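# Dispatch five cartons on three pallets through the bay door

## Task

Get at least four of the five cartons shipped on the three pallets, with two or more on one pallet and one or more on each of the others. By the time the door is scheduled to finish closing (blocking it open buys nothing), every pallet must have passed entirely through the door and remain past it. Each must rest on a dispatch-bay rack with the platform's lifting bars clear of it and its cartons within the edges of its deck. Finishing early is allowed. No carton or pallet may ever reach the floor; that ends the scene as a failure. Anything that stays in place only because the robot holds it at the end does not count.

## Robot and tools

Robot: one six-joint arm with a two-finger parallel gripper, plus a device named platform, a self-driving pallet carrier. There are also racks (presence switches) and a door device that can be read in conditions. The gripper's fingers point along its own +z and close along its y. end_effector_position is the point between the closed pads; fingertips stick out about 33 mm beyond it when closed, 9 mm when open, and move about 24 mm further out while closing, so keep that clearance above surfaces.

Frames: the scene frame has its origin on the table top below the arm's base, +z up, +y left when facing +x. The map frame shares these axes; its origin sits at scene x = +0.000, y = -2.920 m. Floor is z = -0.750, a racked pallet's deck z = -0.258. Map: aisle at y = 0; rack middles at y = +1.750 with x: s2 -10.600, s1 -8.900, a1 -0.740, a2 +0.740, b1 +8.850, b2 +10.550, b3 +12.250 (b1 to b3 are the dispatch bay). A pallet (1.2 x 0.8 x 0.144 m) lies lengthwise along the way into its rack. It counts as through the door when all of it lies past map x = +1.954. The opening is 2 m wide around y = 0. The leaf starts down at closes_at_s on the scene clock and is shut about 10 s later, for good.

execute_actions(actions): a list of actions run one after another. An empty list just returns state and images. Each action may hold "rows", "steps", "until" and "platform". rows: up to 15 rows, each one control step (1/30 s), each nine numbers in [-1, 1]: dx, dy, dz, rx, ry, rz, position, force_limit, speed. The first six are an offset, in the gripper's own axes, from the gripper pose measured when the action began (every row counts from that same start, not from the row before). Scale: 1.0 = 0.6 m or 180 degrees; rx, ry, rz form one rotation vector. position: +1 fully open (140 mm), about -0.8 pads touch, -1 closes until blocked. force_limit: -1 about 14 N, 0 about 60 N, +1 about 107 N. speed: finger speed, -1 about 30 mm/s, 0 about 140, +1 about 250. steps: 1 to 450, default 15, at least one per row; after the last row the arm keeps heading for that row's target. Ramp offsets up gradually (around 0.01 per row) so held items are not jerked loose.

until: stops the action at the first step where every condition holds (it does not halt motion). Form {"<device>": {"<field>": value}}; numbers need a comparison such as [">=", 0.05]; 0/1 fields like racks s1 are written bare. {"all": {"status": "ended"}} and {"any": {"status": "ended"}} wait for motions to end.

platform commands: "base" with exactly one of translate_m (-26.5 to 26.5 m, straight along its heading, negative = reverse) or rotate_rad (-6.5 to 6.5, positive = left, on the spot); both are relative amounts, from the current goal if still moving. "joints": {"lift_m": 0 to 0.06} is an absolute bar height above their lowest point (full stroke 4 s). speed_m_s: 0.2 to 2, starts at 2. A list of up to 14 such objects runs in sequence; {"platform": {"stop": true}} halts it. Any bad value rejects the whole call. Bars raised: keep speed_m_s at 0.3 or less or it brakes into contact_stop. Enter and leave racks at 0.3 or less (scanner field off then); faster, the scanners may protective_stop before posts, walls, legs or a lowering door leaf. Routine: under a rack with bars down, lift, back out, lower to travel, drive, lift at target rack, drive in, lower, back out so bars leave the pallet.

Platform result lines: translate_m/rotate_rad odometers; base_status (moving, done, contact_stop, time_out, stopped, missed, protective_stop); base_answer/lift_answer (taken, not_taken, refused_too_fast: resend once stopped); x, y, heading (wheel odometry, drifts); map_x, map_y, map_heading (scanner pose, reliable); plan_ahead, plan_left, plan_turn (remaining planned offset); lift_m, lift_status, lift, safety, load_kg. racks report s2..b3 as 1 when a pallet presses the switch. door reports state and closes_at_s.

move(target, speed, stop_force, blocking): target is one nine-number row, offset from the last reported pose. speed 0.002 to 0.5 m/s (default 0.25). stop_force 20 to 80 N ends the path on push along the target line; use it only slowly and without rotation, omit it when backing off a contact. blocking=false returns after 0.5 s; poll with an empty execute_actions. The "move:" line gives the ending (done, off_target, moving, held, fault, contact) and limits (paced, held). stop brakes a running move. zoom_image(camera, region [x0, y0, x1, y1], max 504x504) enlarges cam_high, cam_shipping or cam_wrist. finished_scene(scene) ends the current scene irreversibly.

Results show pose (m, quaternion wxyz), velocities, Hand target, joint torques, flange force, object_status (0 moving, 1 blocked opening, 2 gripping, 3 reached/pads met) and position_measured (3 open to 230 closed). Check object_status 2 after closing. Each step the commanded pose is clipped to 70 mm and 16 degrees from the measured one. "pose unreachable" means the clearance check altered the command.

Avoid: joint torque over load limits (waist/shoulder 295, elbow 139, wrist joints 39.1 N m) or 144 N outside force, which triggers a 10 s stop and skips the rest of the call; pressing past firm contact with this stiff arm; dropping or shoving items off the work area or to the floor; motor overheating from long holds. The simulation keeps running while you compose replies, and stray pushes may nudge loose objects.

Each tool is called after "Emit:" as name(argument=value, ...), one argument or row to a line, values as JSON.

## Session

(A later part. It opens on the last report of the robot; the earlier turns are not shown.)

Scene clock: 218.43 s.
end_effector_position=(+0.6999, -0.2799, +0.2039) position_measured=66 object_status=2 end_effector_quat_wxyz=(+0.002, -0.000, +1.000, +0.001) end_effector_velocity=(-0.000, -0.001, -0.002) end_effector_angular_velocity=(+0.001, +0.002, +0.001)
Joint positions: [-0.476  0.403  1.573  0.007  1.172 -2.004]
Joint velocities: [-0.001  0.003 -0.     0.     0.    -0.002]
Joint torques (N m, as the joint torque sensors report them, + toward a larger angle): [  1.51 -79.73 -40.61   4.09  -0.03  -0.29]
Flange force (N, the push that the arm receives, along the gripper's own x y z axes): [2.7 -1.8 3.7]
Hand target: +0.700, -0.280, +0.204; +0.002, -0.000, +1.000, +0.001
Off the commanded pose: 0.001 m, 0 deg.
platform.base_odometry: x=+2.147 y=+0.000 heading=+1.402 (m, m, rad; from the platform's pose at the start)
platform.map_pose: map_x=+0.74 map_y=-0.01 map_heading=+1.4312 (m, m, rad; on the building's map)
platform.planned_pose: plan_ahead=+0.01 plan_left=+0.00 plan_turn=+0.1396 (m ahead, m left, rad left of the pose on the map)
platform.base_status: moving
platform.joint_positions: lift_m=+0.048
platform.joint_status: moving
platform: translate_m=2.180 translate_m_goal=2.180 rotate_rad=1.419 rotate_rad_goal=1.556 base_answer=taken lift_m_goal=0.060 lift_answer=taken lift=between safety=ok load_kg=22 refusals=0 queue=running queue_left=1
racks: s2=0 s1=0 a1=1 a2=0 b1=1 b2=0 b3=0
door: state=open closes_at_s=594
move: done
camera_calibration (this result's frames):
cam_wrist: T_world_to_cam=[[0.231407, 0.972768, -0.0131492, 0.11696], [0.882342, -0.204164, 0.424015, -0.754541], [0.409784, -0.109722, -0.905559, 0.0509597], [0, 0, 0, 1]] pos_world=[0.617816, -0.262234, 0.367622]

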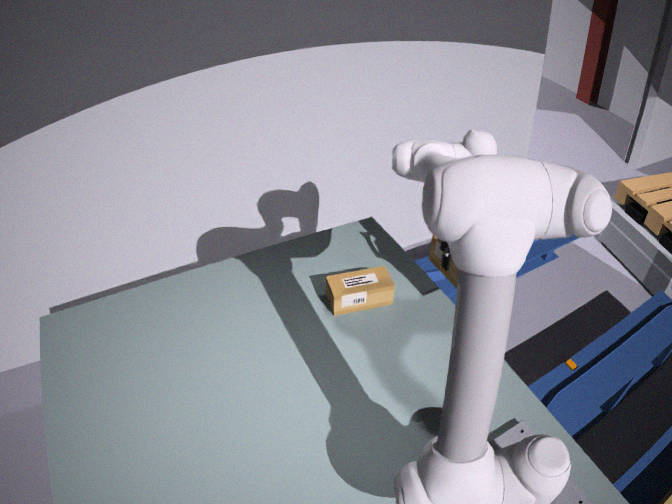

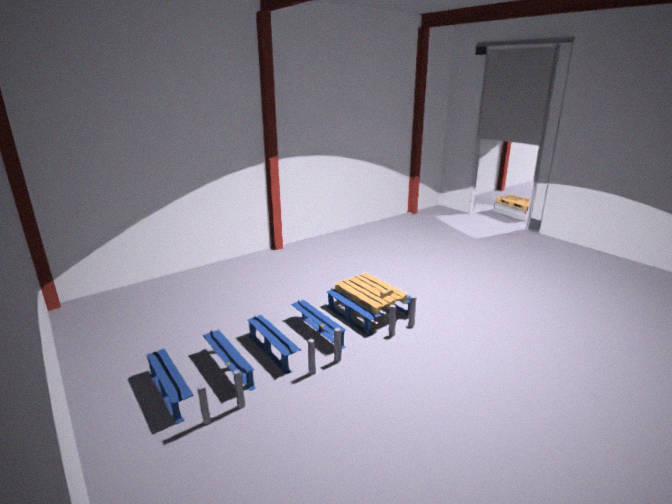

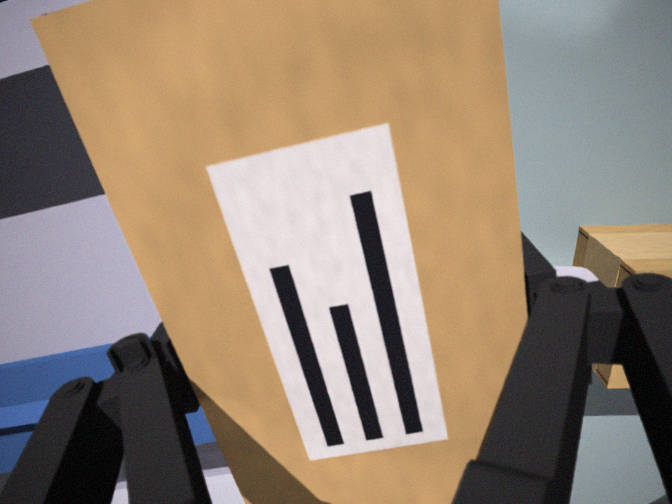

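Emit:
move(
  target=[0,-0.867,0.507,0,0,0,-1,0.3,-0.3],
  speed=0.25,
)

Emit:
execute_actions(
  actions=[
    {"steps":120,"until":{"platform":{"queue":"done"}}},
    {"rows":[[0,0,0.005,0,0,0,-1,0.3,-0.3],[0,0,0.012,0,0,0,-1,0.3,-0.3],[0,0,0.02,0,0,0,-1,0.3,-0.3],[0,0,0.03,0,0,0,-1,0.3,-0.3],[0,0,0.04,0,0,0,-1,0.3,-0.3],[0,0,0.05,0,0,0,-1,0.3,-0.3],[0,0,0.06,0,0,0,-1,0.3,-0.3],[0,0,0.068,0,0,0,-1,0.3,-0.3],[0,0,0.075,0,0,0,-1,0.3,-0.3],[0,0,0.08,0,0,0,-1,0.3,-0.3]],"steps":18},
  ],
)

Emit:
move(
  target=[0,0,0.1,0,0,0,-1,0.3,-0.3],
  speed=0.012,
  stop_force=20,
)

Scene clock: 226.93 s.
end_effector_position=(+0.7015, -0.7998, -0.1004) position_measured=66 object_status=2 end_effector_quat_wxyz=(+0.002, -0.000, +1.000, +0.000) end_effector_velocity=(+0.001, +0.001, -0.000) end_effector_angular_velocity=(+0.001, +0.000, +0.001)
Joint positions: [-0.931  1.114  0.886  0.003  1.151 -2.457]
Joint velocities: [ 0.002  0.001 -0.     0.     0.     0.001]
Joint torques (N m, as the joint torque sensors report them, + toward a larger angle): [   0.33 -133.05  -40.36    4.01    0.05   -0.25]
Flange force (N, the push that the arm receives, along the gripper's own x y z axes): [3.1 2.8 3.0]
Hand target: +0.702, -0.800, -0.100; +0.002, -0.000, +1.000, +0.001
Off the commanded pose: 0.001 m, 0 deg.
platform.base_odometry: x=+2.169 y=+1.750 heading=+1.557 (m, m, rad; from the platform's pose at the start)
platform.map_pose: map_x=+0.75 map_y=+1.75 map_heading=+1.5708 (m, m, rad; on the building's map)
platform.planned_pose: plan_ahead=+0.00 plan_left=+0.01 plan_turn=+0.0000 (m ahead, m left, rad left of the pose on the map)
platform.base_status: done
platform.joint_positions: lift_m=+0.060
platform.joint_status: done
platform: translate_m=3.930 translate_m_goal=3.931 rotate_rad=1.557 rotate_rad_goal=1.556 base_answer=taken lift_m_goal=0.060 lift_answer=taken lift=up safety=ok load_kg=18 refusals=0 queue=done queue_left=0
racks: s2=0 s1=0 a1=1 a2=0 b1=1 b2=0 b3=0
door: state=open closes_at_s=594
move: done
camera_calibration (this result's frames):
cam_wrist: T_world_to_cam=[[0.231392, 0.972767, -0.0135354, 0.618347], [0.882395, -0.203995, 0.423986, -0.732963], [0.409679, -0.11005, -0.905567, -0.282549], [0, 0, 0, 1]] pos_world=[0.619437, -0.782123, 0.063269]

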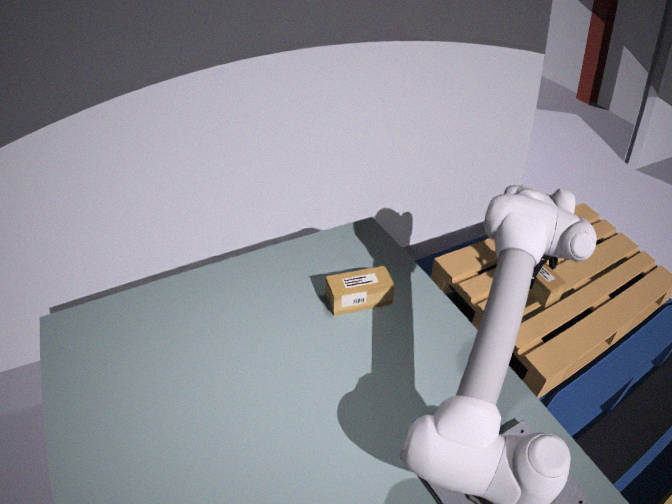

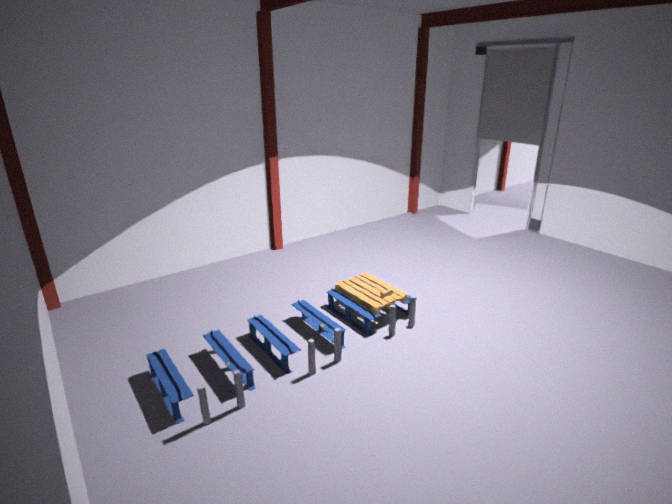

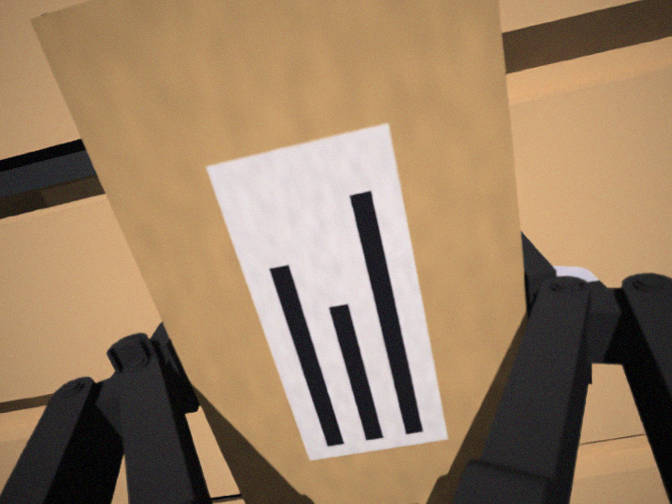

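Scene clock: 227.57 s.
end_effector_position=(+0.7017, -0.7998, -0.1485) position_measured=66 object_status=2 end_effector_quat_wxyz=(+0.002, -0.000, +1.000, +0.000) end_effector_velocity=(-0.001, -0.000, +0.000) end_effector_angular_velocity=(+0.001, +0.000, -0.001)
Joint positions: [-0.93   1.156  0.89   0.003  1.104 -2.457]
Joint velocities: [-0.001 -0.     0.     0.     0.001  0.   ]
Joint torques (N m, as the joint torque sensors report them, + toward a larger angle): [   1.33 -137.78  -40.28    4.15   -0.19   -0.28]
Flange force (N, the push that the arm receives, along the gripper's own x y z axes): [1.6 -0.7 4.1]
Flange force at the end of the 1st action (N, along the gripper's axes at the end of the call): [6.0 4.4 0.6]
Hand target: +0.702, -0.800, -0.148; +0.002, -0.000, +1.000, +0.000
Off the commanded pose: 0.000 m, 0 deg.
platform.base_odometry: x=+2.169 y=+1.750 heading=+1.557 (m, m, rad; from the platform's pose at the start)
platform.map_pose: map_x=+0.75 map_y=+1.75 map_heading=+1.5708 (m, m, rad; on the building's map)
platform.planned_pose: plan_ahead=+0.00 plan_left=+0.01 plan_turn=+0.0000 (m ahead, m left, rad left of the pose on the map)
platform.base_status: done
platform.joint_positions: lift_m=+0.060
platform.joint_status: done
platform: translate_m=3.930 translate_m_goal=3.931 rotate_rad=1.557 rotate_rad_goal=1.556 base_answer=taken lift_m_goal=0.060 lift_answer=taken lift=up safety=ok load_kg=18 refusals=0 queue=done queue_left=0
racks: s2=0 s1=0 a1=1 a2=0 b1=1 b2=0 b3=0
door: state=open closes_at_s=594
camera_calibration (this result's frames):
cam_wrist: T_world_to_cam=[[0.231384, 0.972768, -0.013523, 0.617632], [0.882414, -0.203999, 0.423946, -0.712772], [0.409643, -0.110027, -0.905586, -0.326115], [0, 0, 0, 1]] pos_world=[0.61964, -0.782099, 0.0152036]

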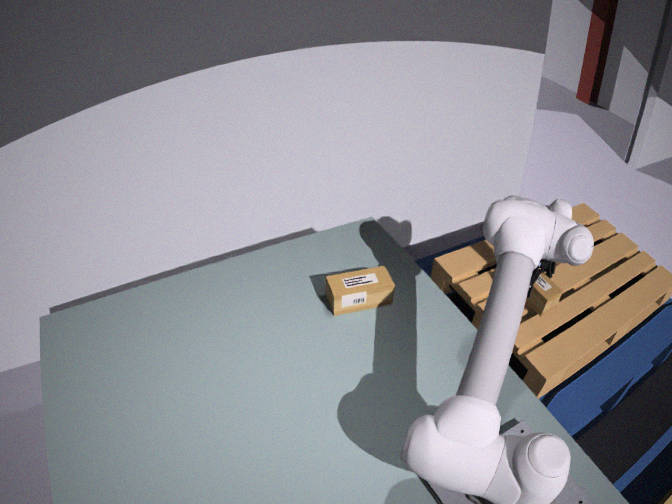

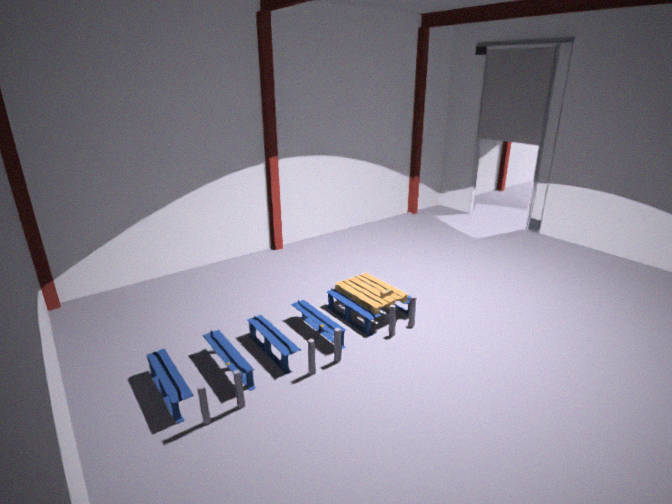

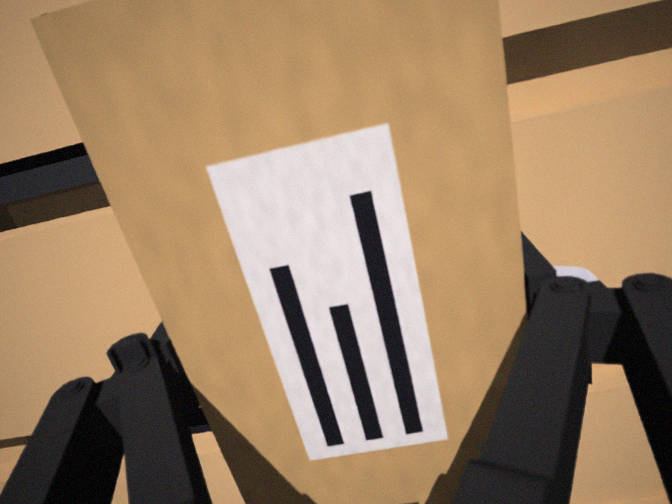

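Scene clock: 230.70 s.
end_effector_position=(+0.7020, -0.7999, -0.1819) position_measured=66 object_status=2 end_effector_quat_wxyz=(+0.002, -0.000, +1.000, +0.000) end_effector_velocity=(+0.001, +0.001, +0.000) end_effector_angular_velocity=(+0.001, +0.000, +0.001)
Joint positions: [-0.93   1.189  0.888  0.003  1.073 -2.457]
Joint velocities: [ 0.001 -0.001  0.001  0.001  0.001 -0.   ]
Joint torques (N m, as the joint torque sensors report them, + toward a larger angle): [   0.39 -102.5   -26.34    4.37   -1.66   -0.58]
Flange force (N, the push that the arm receives, along the gripper's own x y z axes): [6.4 7.9 -30.1]
Hand target: +0.702, -0.800, -0.182; +0.002, -0.000, +1.000, +0.000
Off the commanded pose: 0.027 m, 0 deg.
platform.base_odometry: x=+2.169 y=+1.750 heading=+1.557 (m, m, rad; from the platform's pose at the start)
platform.map_pose: map_x=+0.75 map_y=+1.75 map_heading=+1.5708 (m, m, rad; on the building's map)
platform.planned_pose: plan_ahead=+0.00 plan_left=+0.01 plan_turn=+0.0000 (m ahead, m left, rad left of the pose on the map)
platform.base_status: done
platform.joint_positions: lift_m=+0.060
platform.joint_status: done
platform: translate_m=3.930 translate_m_goal=3.931 rotate_rad=1.557 rotate_rad_goal=1.556 base_answer=taken lift_m_goal=0.060 lift_answer=taken lift=up safety=ok load_kg=18 refusals=0 queue=done queue_left=0
racks: s2=0 s1=0 a1=1 a2=0 b1=1 b2=0 b3=0
door: state=open closes_at_s=594
move: contact
camera_calibration (this result's frames):
cam_wrist: T_world_to_cam=[[0.231358, 0.972772, -0.0136978, 0.617176], [0.882345, -0.203879, 0.424147, -0.69865], [0.409805, -0.110216, -0.90549, -0.356757], [0, 0, 0, 1]] pos_world=[0.619863, -0.782132, -0.0182561]

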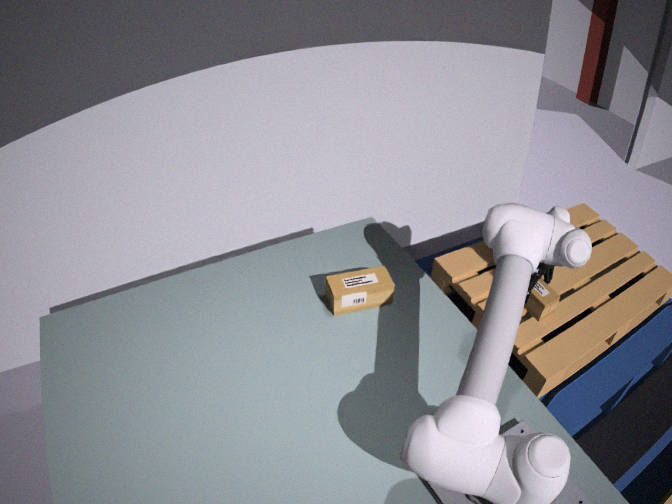

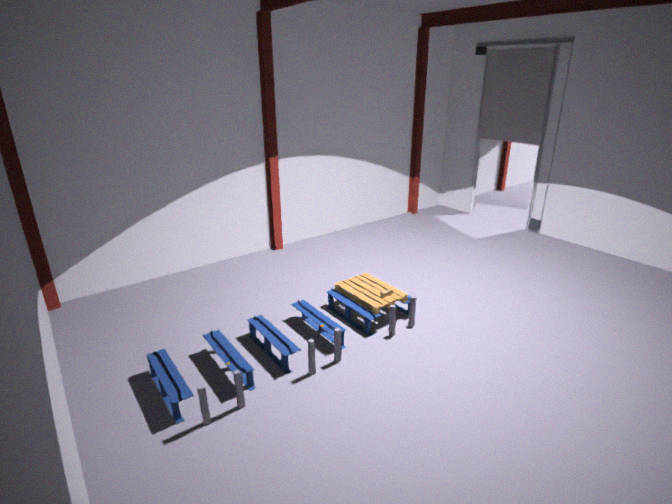

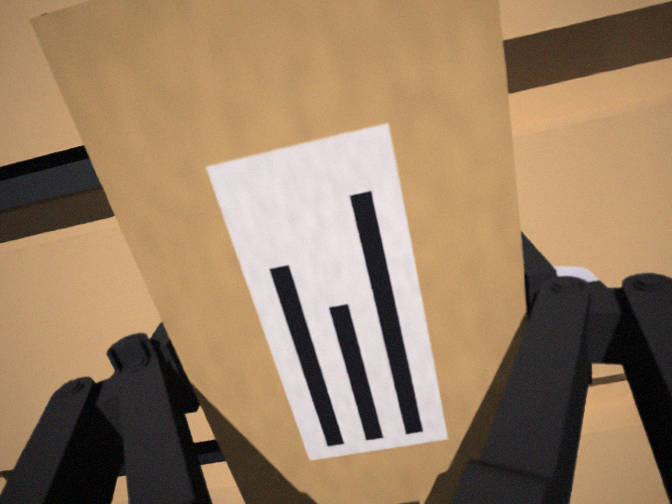

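Emit:
execute_actions(
  actions=[
    {"rows":[[0,0,-0.002,0,0,0,1,0,0.3]],"steps":12},
    {"rows":[[0,0,-0.005,0,0,0,1,0,0],[0,0,-0.015,0,0,0,1,0,0],[0,0,-0.03,0,0,0,1,0,0],[0,0,-0.05,0,0,0,1,0,0],[0,0,-0.075,0,0,0,1,0,0],[0,0,-0.1,0,0,0,1,0,0],[0,0,-0.125,0,0,0,1,0,0],[0,0,-0.15,0,0,0,1,0,0],[0,0,-0.175,0,0,0,1,0,0],[0,0,-0.2,0,0,0,1,0,0],[0,0,-0.22,0,0,0,1,0,0],[0,0,-0.235,0,0,0,1,0,0],[0,0,-0.245,0,0,0,1,0,0],[0,0,-0.25,0,0,0,1,0,0]],"steps":22},
    {"platform":[{"base":{"translate_m":-1.75}},{"speed_m_s":2,"joints":{"lift_m":0},"base":{"rotate_rad":-1.5708}},{"base":{"translate_m":9.81}},{"joints":{"lift_m":0.06},"base":{"rotate_rad":1.5708}},{"speed_m_s":0.3,"base":{"translate_m":1.75}},{"joints":{"lift_m":0}},{"base":{"translate_m":-1.75}},{"speed_m_s":2,"base":{"rotate_rad":-1.5708}},{"base":{"translate_m":-11.29}},{"base":{"rotate_rad":1.5708}},{"speed_m_s":0.3,"base":{"translate_m":1.75}},{"joints":{"lift_m":0.06}},{"base":{"translate_m":-1.75}},{"speed_m_s":2,"joints":{"lift_m":0},"base":{"rotate_rad":-1.5708}}],"steps":1},
  ],
)

Emit:
move(
  target=[0.3,0.7,-0.55,0,0,0,1,0,0],
  speed=0.25,
)

Scene clock: 239.00 s.
end_effector_position=(+0.7013, -0.7999, -0.0307) position_measured=3 object_status=3 end_effector_quat_wxyz=(+0.002, -0.000, +1.000, +0.000) end_effector_velocity=(-0.002, -0.003, +0.001) end_effector_angular_velocity=(-0.001, -0.000, -0.003)
Joint positions: [-0.931  1.059  0.863  0.003  1.228 -2.457]
Joint velocities: [-0.003 -0.    -0.001 -0.001 -0.     0.   ]
Joint torques (N m, as the joint torque sensors report them, + toward a larger angle): [   1.38 -127.61  -39.64    4.14   -0.19   -0.23]
Flange force (N, the push that the arm receives, along the gripper's own x y z axes): [4.1 2.2 -1.7]
Flange force at the end of the 1st action (N, along the gripper's axes at the end of the call): [3.3 2.0 -1.2]
Flange force at the end of the 2nd action (N, along the gripper's axes at the end of the call): [3.9 2.4 -0.8]
Hand target: +0.701, -0.800, -0.031; +0.002, -0.000, +1.000, +0.000
Off the commanded pose: 0.000 m, 0 deg.
platform.base_odometry: x=+2.169 y=+1.750 heading=+1.557 (m, m, rad; from the platform's pose at the start)
platform.map_pose: map_x=+0.75 map_y=+1.75 map_heading=+1.5708 (m, m, rad; on the building's map)
platform.planned_pose: plan_ahead=-1.75 plan_left=+0.01 plan_turn=+0.0000 (m ahead, m left, rad left of the pose on the map)
platform.base_status: moving
platform.joint_positions: lift_m=+0.060
platform.joint_status: done
platform: translate_m=3.930 translate_m_goal=2.180 rotate_rad=1.557 rotate_rad_goal=1.556 base_answer=taken lift_m_goal=0.060 lift_answer=taken lift=up safety=ok load_kg=18 refusals=0 queue=running queue_left=13
racks: s2=0 s1=0 a1=1 a2=0 b1=1 b2=0 b3=0
door: state=open closes_at_s=594
camera_calibration (this result's frames):
cam_wrist: T_world_to_cam=[[0.231269, 0.972794, -0.0136599, 0.619557], [0.882343, -0.203809, 0.424186, -0.762169], [0.409861, -0.110154, -0.905472, -0.219588], [0, 0, 0, 1]] pos_world=[0.61921, -0.782227, 0.132934]

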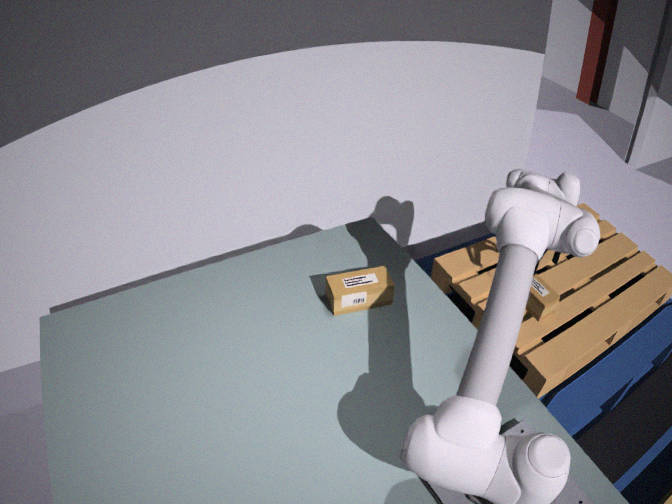

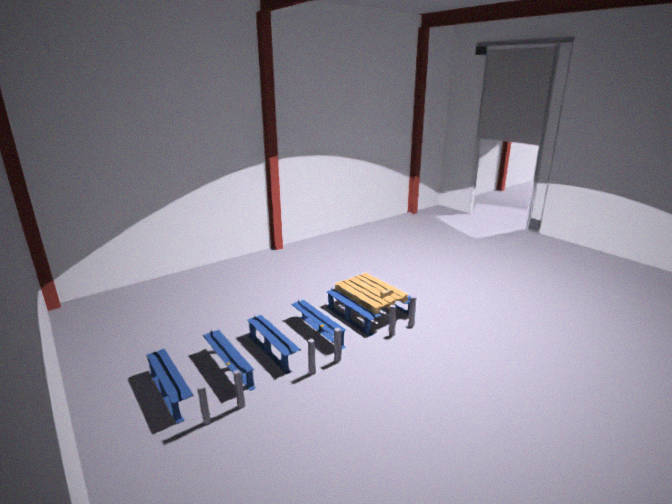

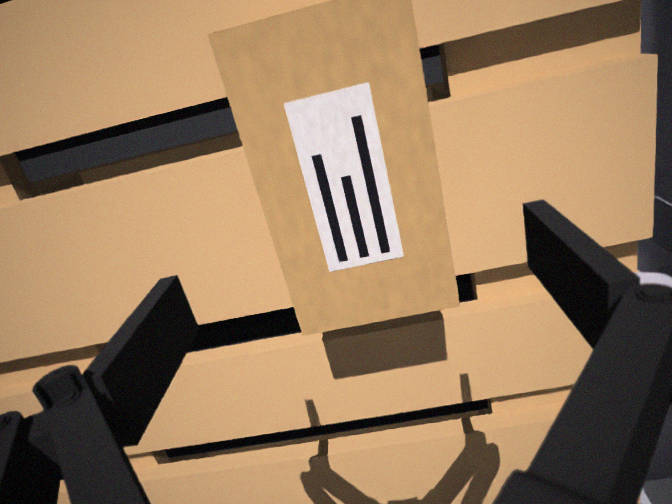

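Scene clock: 241.63 s.
end_effector_position=(+0.5196, -0.3801, +0.2984) position_measured=3 object_status=3 end_effector_quat_wxyz=(+0.002, -0.000, +1.000, +0.001) end_effector_velocity=(-0.000, +0.000, +0.001) end_effector_angular_velocity=(-0.001, -0.002, +0.000)
Joint positions: [-0.734  0.185  1.685  0.005  1.28  -2.261]
Joint velocities: [-0.    -0.002  0.     0.001 -0.    -0.   ]
Joint torques (N m, as the joint torque sensors report them, + toward a larger angle): [  0.89 -56.75 -41.49   4.17   0.19  -0.09]
Flange force (N, the push that the arm receives, along the gripper's own x y z axes): [5.4 1.6 1.3]
Hand target: +0.520, -0.380, +0.298; +0.002, -0.000, +1.000, +0.000
Off the commanded pose: 0.001 m, 0 deg.
platform.base_odometry: x=+2.157 y=+1.077 heading=+1.555 (m, m, rad; from the platform's pose at the start)
platform.map_pose: map_x=+0.74 map_y=+1.06 map_heading=+1.5708 (m, m, rad; on the building's map)
platform.planned_pose: plan_ahead=-1.06 plan_left=+0.00 plan_turn=+0.0000 (m ahead, m left, rad left of the pose on the map)
platform.base_status: moving
platform.joint_positions: lift_m=+0.060
platform.joint_status: done
platform: translate_m=3.247 translate_m_goal=2.180 rotate_rad=1.555 rotate_rad_goal=1.556 base_answer=taken lift_m_goal=0.060 lift_answer=taken lift=up safety=ok load_kg=18 refusals=0 queue=running queue_left=13
racks: s2=0 s1=0 a1=1 a2=0 b1=1 b2=0 b3=0
door: state=open closes_at_s=594
move: done
camera_calibration (this result's frames):
cam_wrist: T_world_to_cam=[[0.231326, 0.972784, -0.0134282, 0.257529], [0.882289, -0.203951, 0.424229, -0.655897], [0.409944, -0.109983, -0.905455, 0.199169], [0, 0, 0, 1]] pos_world=[0.437469, -0.362386, 0.462048]

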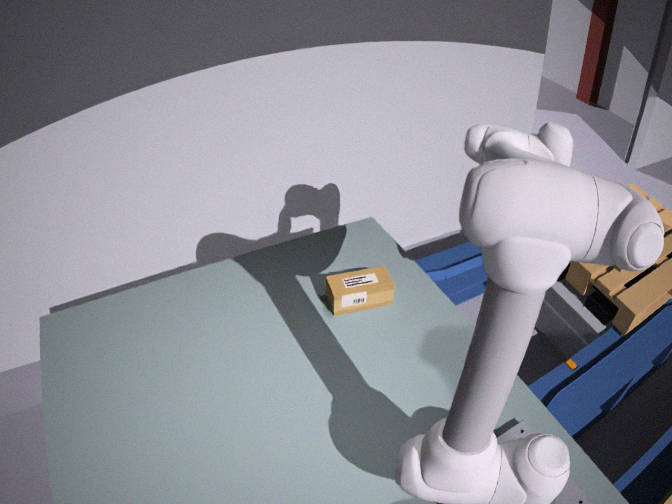

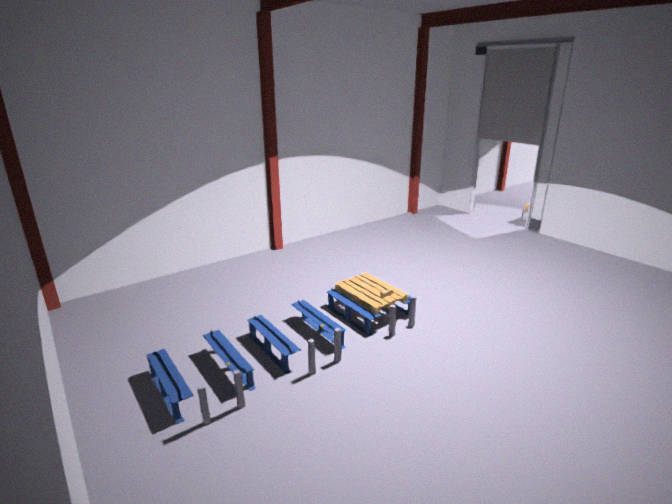

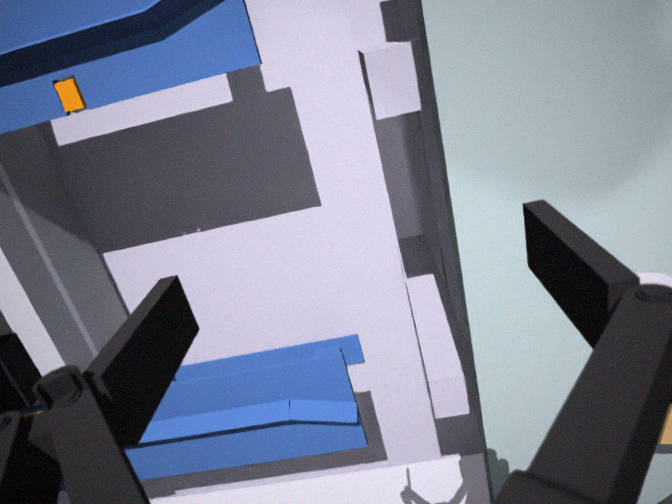

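Emit:
execute_actions(
  actions=[],
)

Scene clock: 254.47 s.
end_effector_position=(+0.5196, -0.3801, +0.2984) position_measured=3 object_status=3 end_effector_quat_wxyz=(+0.002, -0.000, +1.000, +0.000) end_effector_velocity=(-0.001, -0.002, -0.001) end_effector_angular_velocity=(+0.000, +0.002, -0.003)
Joint positions: [-0.734  0.185  1.685  0.005  1.28  -2.261]
Joint velocities: [-0.002  0.002  0.    -0.001 -0.     0.001]
Joint torques (N m, as the joint torque sensors report them, + toward a larger angle): [  1.89 -56.65 -40.52   4.31  -0.09  -0.28]
Flange force (N, the push that the arm receives, along the gripper's own x y z axes): [4.4 -1.4 0.3]
Hand target: +0.520, -0.380, +0.298; +0.002, -0.000, +1.000, +0.000
Off the commanded pose: 0.001 m, 0 deg.
platform.base_odometry: x=+5.641 y=-0.034 heading=-0.005 (m, m, rad; from the platform's pose at the start)
platform.map_pose: map_x=+4.28 map_y=-0.02 map_heading=+0.0218 (m, m, rad; on the building's map)
platform.planned_pose: plan_ahead=+6.27 plan_left=-0.12 plan_turn=-0.0218 (m ahead, m left, rad left of the pose on the map)
platform.base_status: moving
platform.joint_positions: lift_m=+0.000
platform.joint_status: done
platform: translate_m=5.744 translate_m_goal=12.000 rotate_rad=-0.005 rotate_rad_goal=-0.006 base_answer=taken lift_m_goal=0.000 lift_answer=taken lift=down safety=ok load_kg=-48 refusals=0 queue=running queue_left=11
racks: s2=0 s1=0 a1=1 a2=0 b1=1 b2=0 b3=0
door: state=open closes_at_s=594
camera_calibration (this result's frames):
cam_wrist: T_world_to_cam=[[0.231257, 0.972798, -0.0135504, 0.257626], [0.882329, -0.203842, 0.424197, -0.655878], [0.409896, -0.110055, -0.905468, 0.199184], [0, 0, 0, 1]] pos_world=[0.437477, -0.362392, 0.462067]

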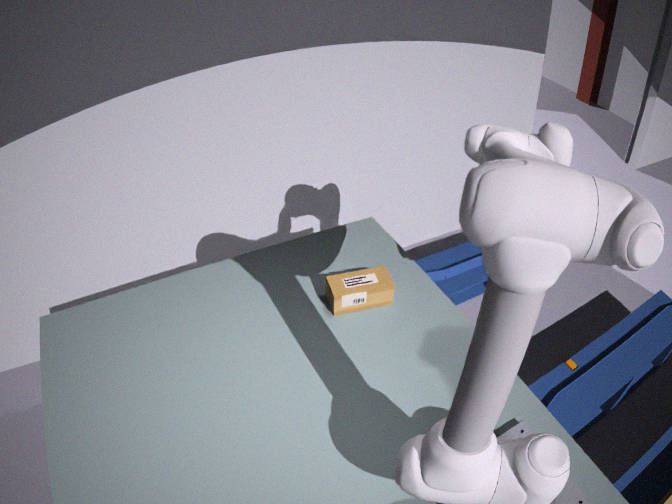

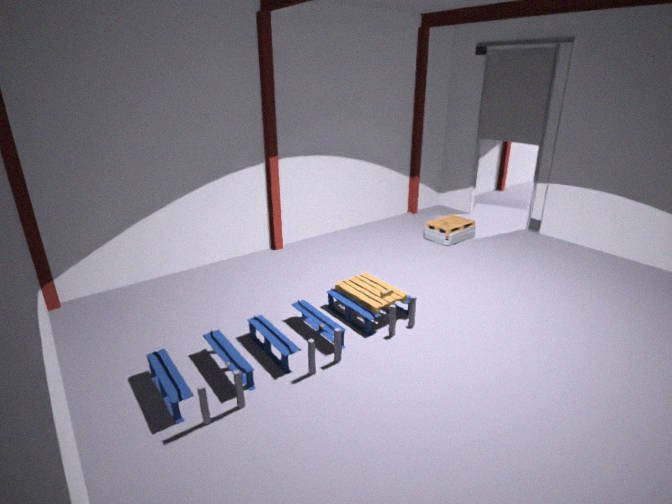

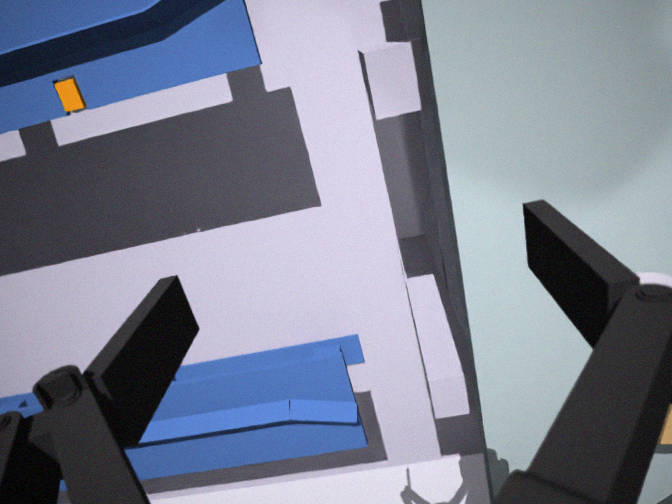

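Emit:
zoom_image(
  camera="cam_shipping",
  region=[300, 190, 500, 340],
)

Region (300, 190, 500, 340) of cam_shipping's 672x504 image, scaled by 2.520, with more detail than that image has; it fills the top 378 rows of this view, and the rest is white.

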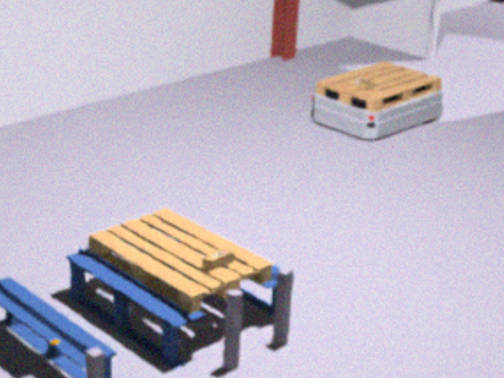

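Emit:
execute_actions(
  actions=[
    {"steps":450,"until":{"platform":{"queue_left":["<=",6]}}},
    {"steps":450,"until":{"platform":{"queue_left":["<=",6]}}},
  ],
)

Scene clock: 282.77 s.
end_effector_position=(+0.5196, -0.3801, +0.2984) position_measured=3 object_status=3 end_effector_quat_wxyz=(+0.002, -0.000, +1.000, +0.000) end_effector_velocity=(+0.000, +0.000, +0.000) end_effector_angular_velocity=(-0.000, -0.000, +0.002)
Joint positions: [-0.734  0.185  1.685  0.005  1.28  -2.261]
Joint velocities: [ 0.001 -0.     0.    -0.     0.    -0.001]
Joint torques (N m, as the joint torque sensors report them, + toward a larger angle): [  1.65 -57.83 -40.71   4.23   0.03  -0.42]
Flange force (N, the push that the arm receives, along the gripper's own x y z axes): [3.1 -1.0 0.8]
Flange force at the end of the 1st action (N, along the gripper's axes at the end of the call): [4.1 -2.7 0.7]
Hand target: +0.520, -0.380, +0.298; +0.002, -0.000, +1.000, +0.000
Off the commanded pose: 0.001 m, 0 deg.
platform.base_odometry: x=+11.948 y=-0.138 heading=+1.559 (m, m, rad; from the platform's pose at the start)
platform.map_pose: map_x=+10.55 map_y=+0.00 map_heading=+1.5708 (m, m, rad; on the building's map)
platform.planned_pose: plan_ahead=+0.00 plan_left=+0.00 plan_turn=-1.5708 (m ahead, m left, rad left of the pose on the map)
platform.base_status: moving
platform.joint_positions: lift_m=+0.000
platform.joint_status: done
platform: translate_m=12.000 translate_m_goal=12.000 rotate_rad=1.558 rotate_rad_goal=-0.012 base_answer=taken lift_m_goal=0.000 lift_answer=taken lift=down safety=ok load_kg=-48 refusals=0 queue=running queue_left=6
racks: s2=0 s1=0 a1=1 a2=0 b1=1 b2=1 b3=0
door: state=open closes_at_s=594
camera_calibration (this result's frames):
cam_wrist: T_world_to_cam=[[0.231257, 0.972798, -0.0135519, 0.257626], [0.882329, -0.203841, 0.424199, -0.655878], [0.409898, -0.110056, -0.905467, 0.199184], [0, 0, 0, 1]] pos_world=[0.437477, -0.362392, 0.462069]

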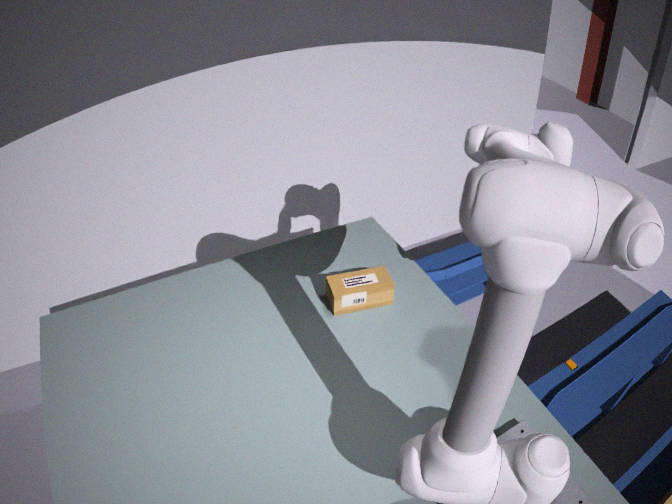

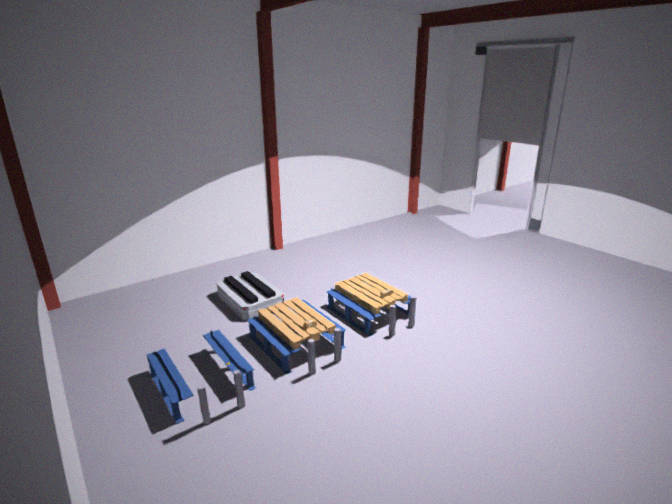

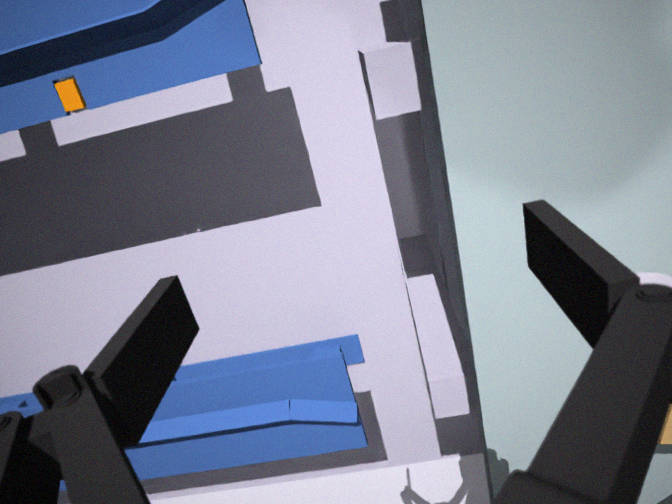

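Emit:
execute_actions(
  actions=[
    {"steps":450,"until":{"platform":{"queue_left":["<=",1]}}},
    {"steps":450,"until":{"platform":{"queue_left":["<=",1]}}},
    {"steps":150,"until":{"platform":{"queue_left":["<=",1]}}},
  ],
)

Scene clock: 312.13 s.
end_effector_position=(+0.5196, -0.3801, +0.2984) position_measured=3 object_status=3 end_effector_quat_wxyz=(+0.002, -0.000, +1.000, +0.000) end_effector_velocity=(+0.000, +0.000, -0.000) end_effector_angular_velocity=(+0.001, +0.000, -0.001)
Joint positions: [-0.734  0.185  1.685  0.005  1.28  -2.261]
Joint velocities: [-0.     0.001 -0.     0.001  0.     0.   ]
Joint torques (N m, as the joint torque sensors report them, + toward a larger angle): [  0.6  -56.34 -40.92   4.27   0.13  -0.17]
Flange force (N, the push that the arm receives, along the gripper's own x y z axes): [4.1 1.0 1.1]
Flange force at the end of the 1st action (N, along the gripper's axes at the end of the call): [3.1 -1.5 1.4]
Flange force at the end of the 2nd action (N, along the gripper's axes at the end of the call): [3.2 -0.2 0.7]
Hand target: +0.520, -0.380, +0.298; +0.002, -0.000, +1.000, +0.000
Off the commanded pose: 0.001 m, 0 deg.
platform.base_odometry: x=+0.683 y=+1.760 heading=+1.557 (m, m, rad; from the platform's pose at the start)
platform.map_pose: map_x=-0.74 map_y=+1.75 map_heading=+1.5708 (m, m, rad; on the building's map)
platform.planned_pose: plan_ahead=-1.75 plan_left=+0.00 plan_turn=+0.0000 (m ahead, m left, rad left of the pose on the map)
platform.base_status: moving
platform.joint_positions: lift_m=+0.060
platform.joint_status: done
platform: translate_m=2.449 translate_m_goal=0.700 rotate_rad=1.556 rotate_rad_goal=1.554 base_answer=taken lift_m_goal=0.060 lift_answer=taken lift=up safety=ok load_kg=19 refusals=0 queue=running queue_left=1
racks: s2=0 s1=0 a1=0 a2=0 b1=1 b2=1 b3=0
door: state=open closes_at_s=594
camera_calibration (this result's frames):
cam_wrist: T_world_to_cam=[[0.231257, 0.972798, -0.0135521, 0.257626], [0.882329, -0.203841, 0.424199, -0.655878], [0.409898, -0.110057, -0.905468, 0.199184], [0, 0, 0, 1]] pos_world=[0.437477, -0.362392, 0.462069]

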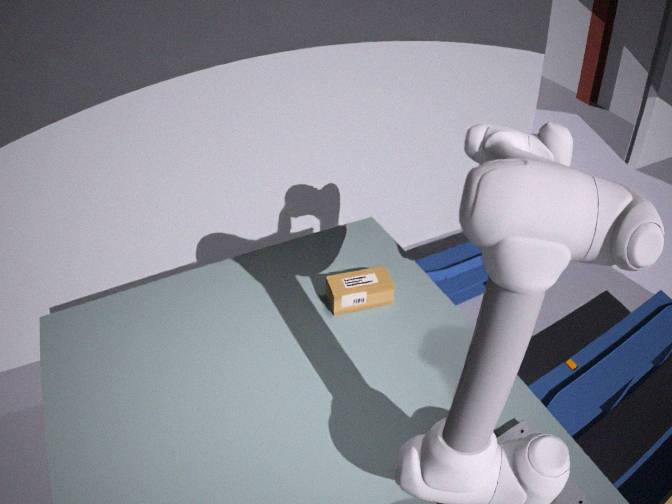

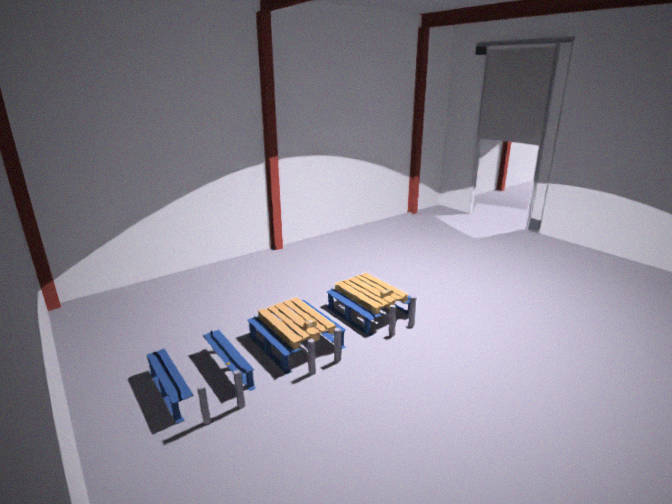

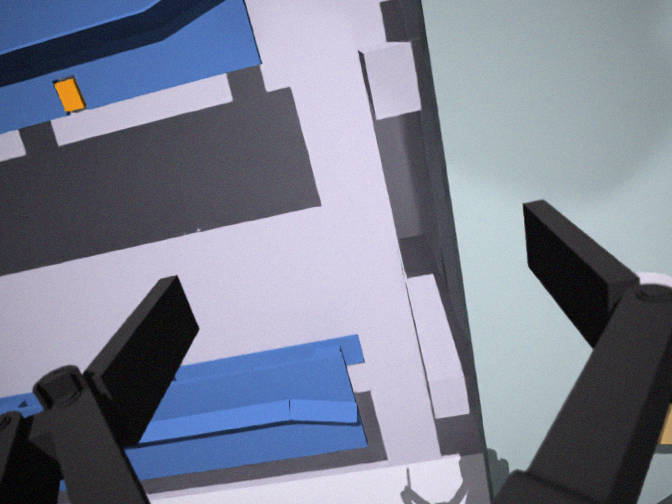

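Emit:
execute_actions(
  actions=[
    {"steps":450,"until":{"platform":{"queue":"done"}}},
    {"platform":[{"base":{"translate_m":12.99}},{"joints":{"lift_m":0.06},"base":{"rotate_rad":1.5708}},{"speed_m_s":0.3,"base":{"translate_m":1.75}},{"joints":{"lift_m":0}}],"steps":240},
  ],
)

Scene clock: 330.87 s.
end_effector_position=(+0.5196, -0.3801, +0.2984) position_measured=3 object_status=3 end_effector_quat_wxyz=(+0.002, -0.000, +1.000, +0.000) end_effector_velocity=(+0.000, +0.001, +0.001) end_effector_angular_velocity=(-0.000, +0.000, +0.001)
Joint positions: [-0.734  0.185  1.685  0.005  1.28  -2.261]
Joint velocities: [ 0.001 -0.001 -0.    -0.     0.001  0.   ]
Joint torques (N m, as the joint torque sensors report them, + toward a larger angle): [  1.21 -57.64 -40.34   4.15   0.1   -0.25]
Flange force (N, the push that the arm receives, along the gripper's own x y z axes): [2.5 -0.6 0.3]
Flange force at the end of the 1st action (N, along the gripper's axes at the end of the call): [1.6 -0.4 0.7]
Hand target: +0.520, -0.380, +0.298; +0.002, -0.000, +1.000, +0.000
Off the commanded pose: 0.001 m, 0 deg.
platform.base_odometry: x=+10.808 y=-0.117 heading=-0.013 (m, m, rad; from the platform's pose at the start)
platform.map_pose: map_x=+9.46 map_y=+0.00 map_heading=+0.0000 (m, m, rad; on the building's map)
platform.planned_pose: plan_ahead=+2.79 plan_left=+0.00 plan_turn=+0.0000 (m ahead, m left, rad left of the pose on the map)
platform.base_status: moving
platform.joint_positions: lift_m=+0.000
platform.joint_status: done
platform: translate_m=10.900 translate_m_goal=13.690 rotate_rad=-0.013 rotate_rad_goal=-0.012 base_answer=taken lift_m_goal=0.000 lift_answer=taken lift=down safety=ok load_kg=-48 refusals=0 queue=running queue_left=3
racks: s2=0 s1=0 a1=0 a2=0 b1=1 b2=1 b3=0
door: state=open closes_at_s=594
camera_calibration (this result's frames):
cam_wrist: T_world_to_cam=[[0.231257, 0.972798, -0.0135519, 0.257626], [0.882329, -0.203841, 0.424199, -0.655878], [0.409898, -0.110056, -0.905468, 0.199184], [0, 0, 0, 1]] pos_world=[0.437477, -0.362392, 0.462069]

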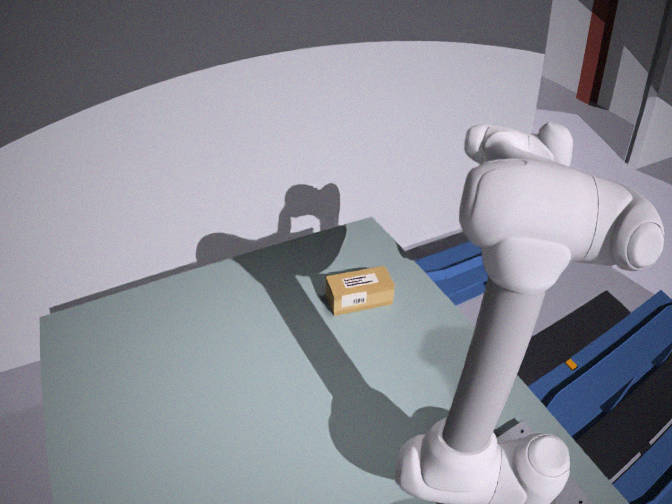

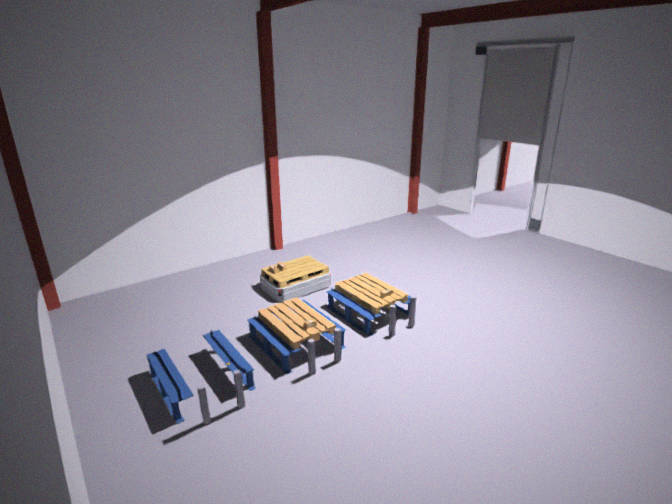

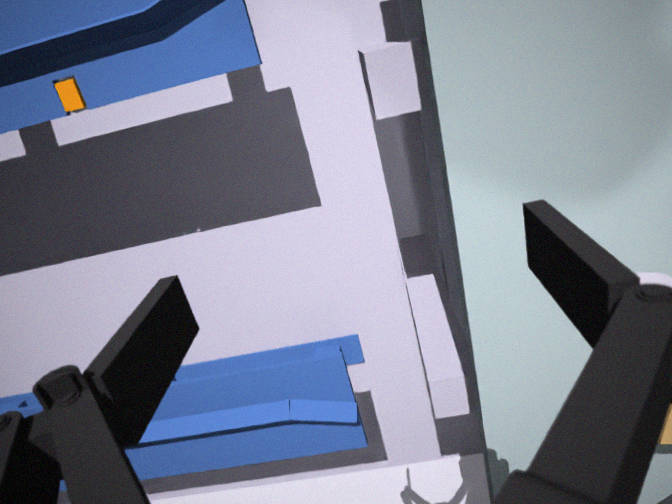

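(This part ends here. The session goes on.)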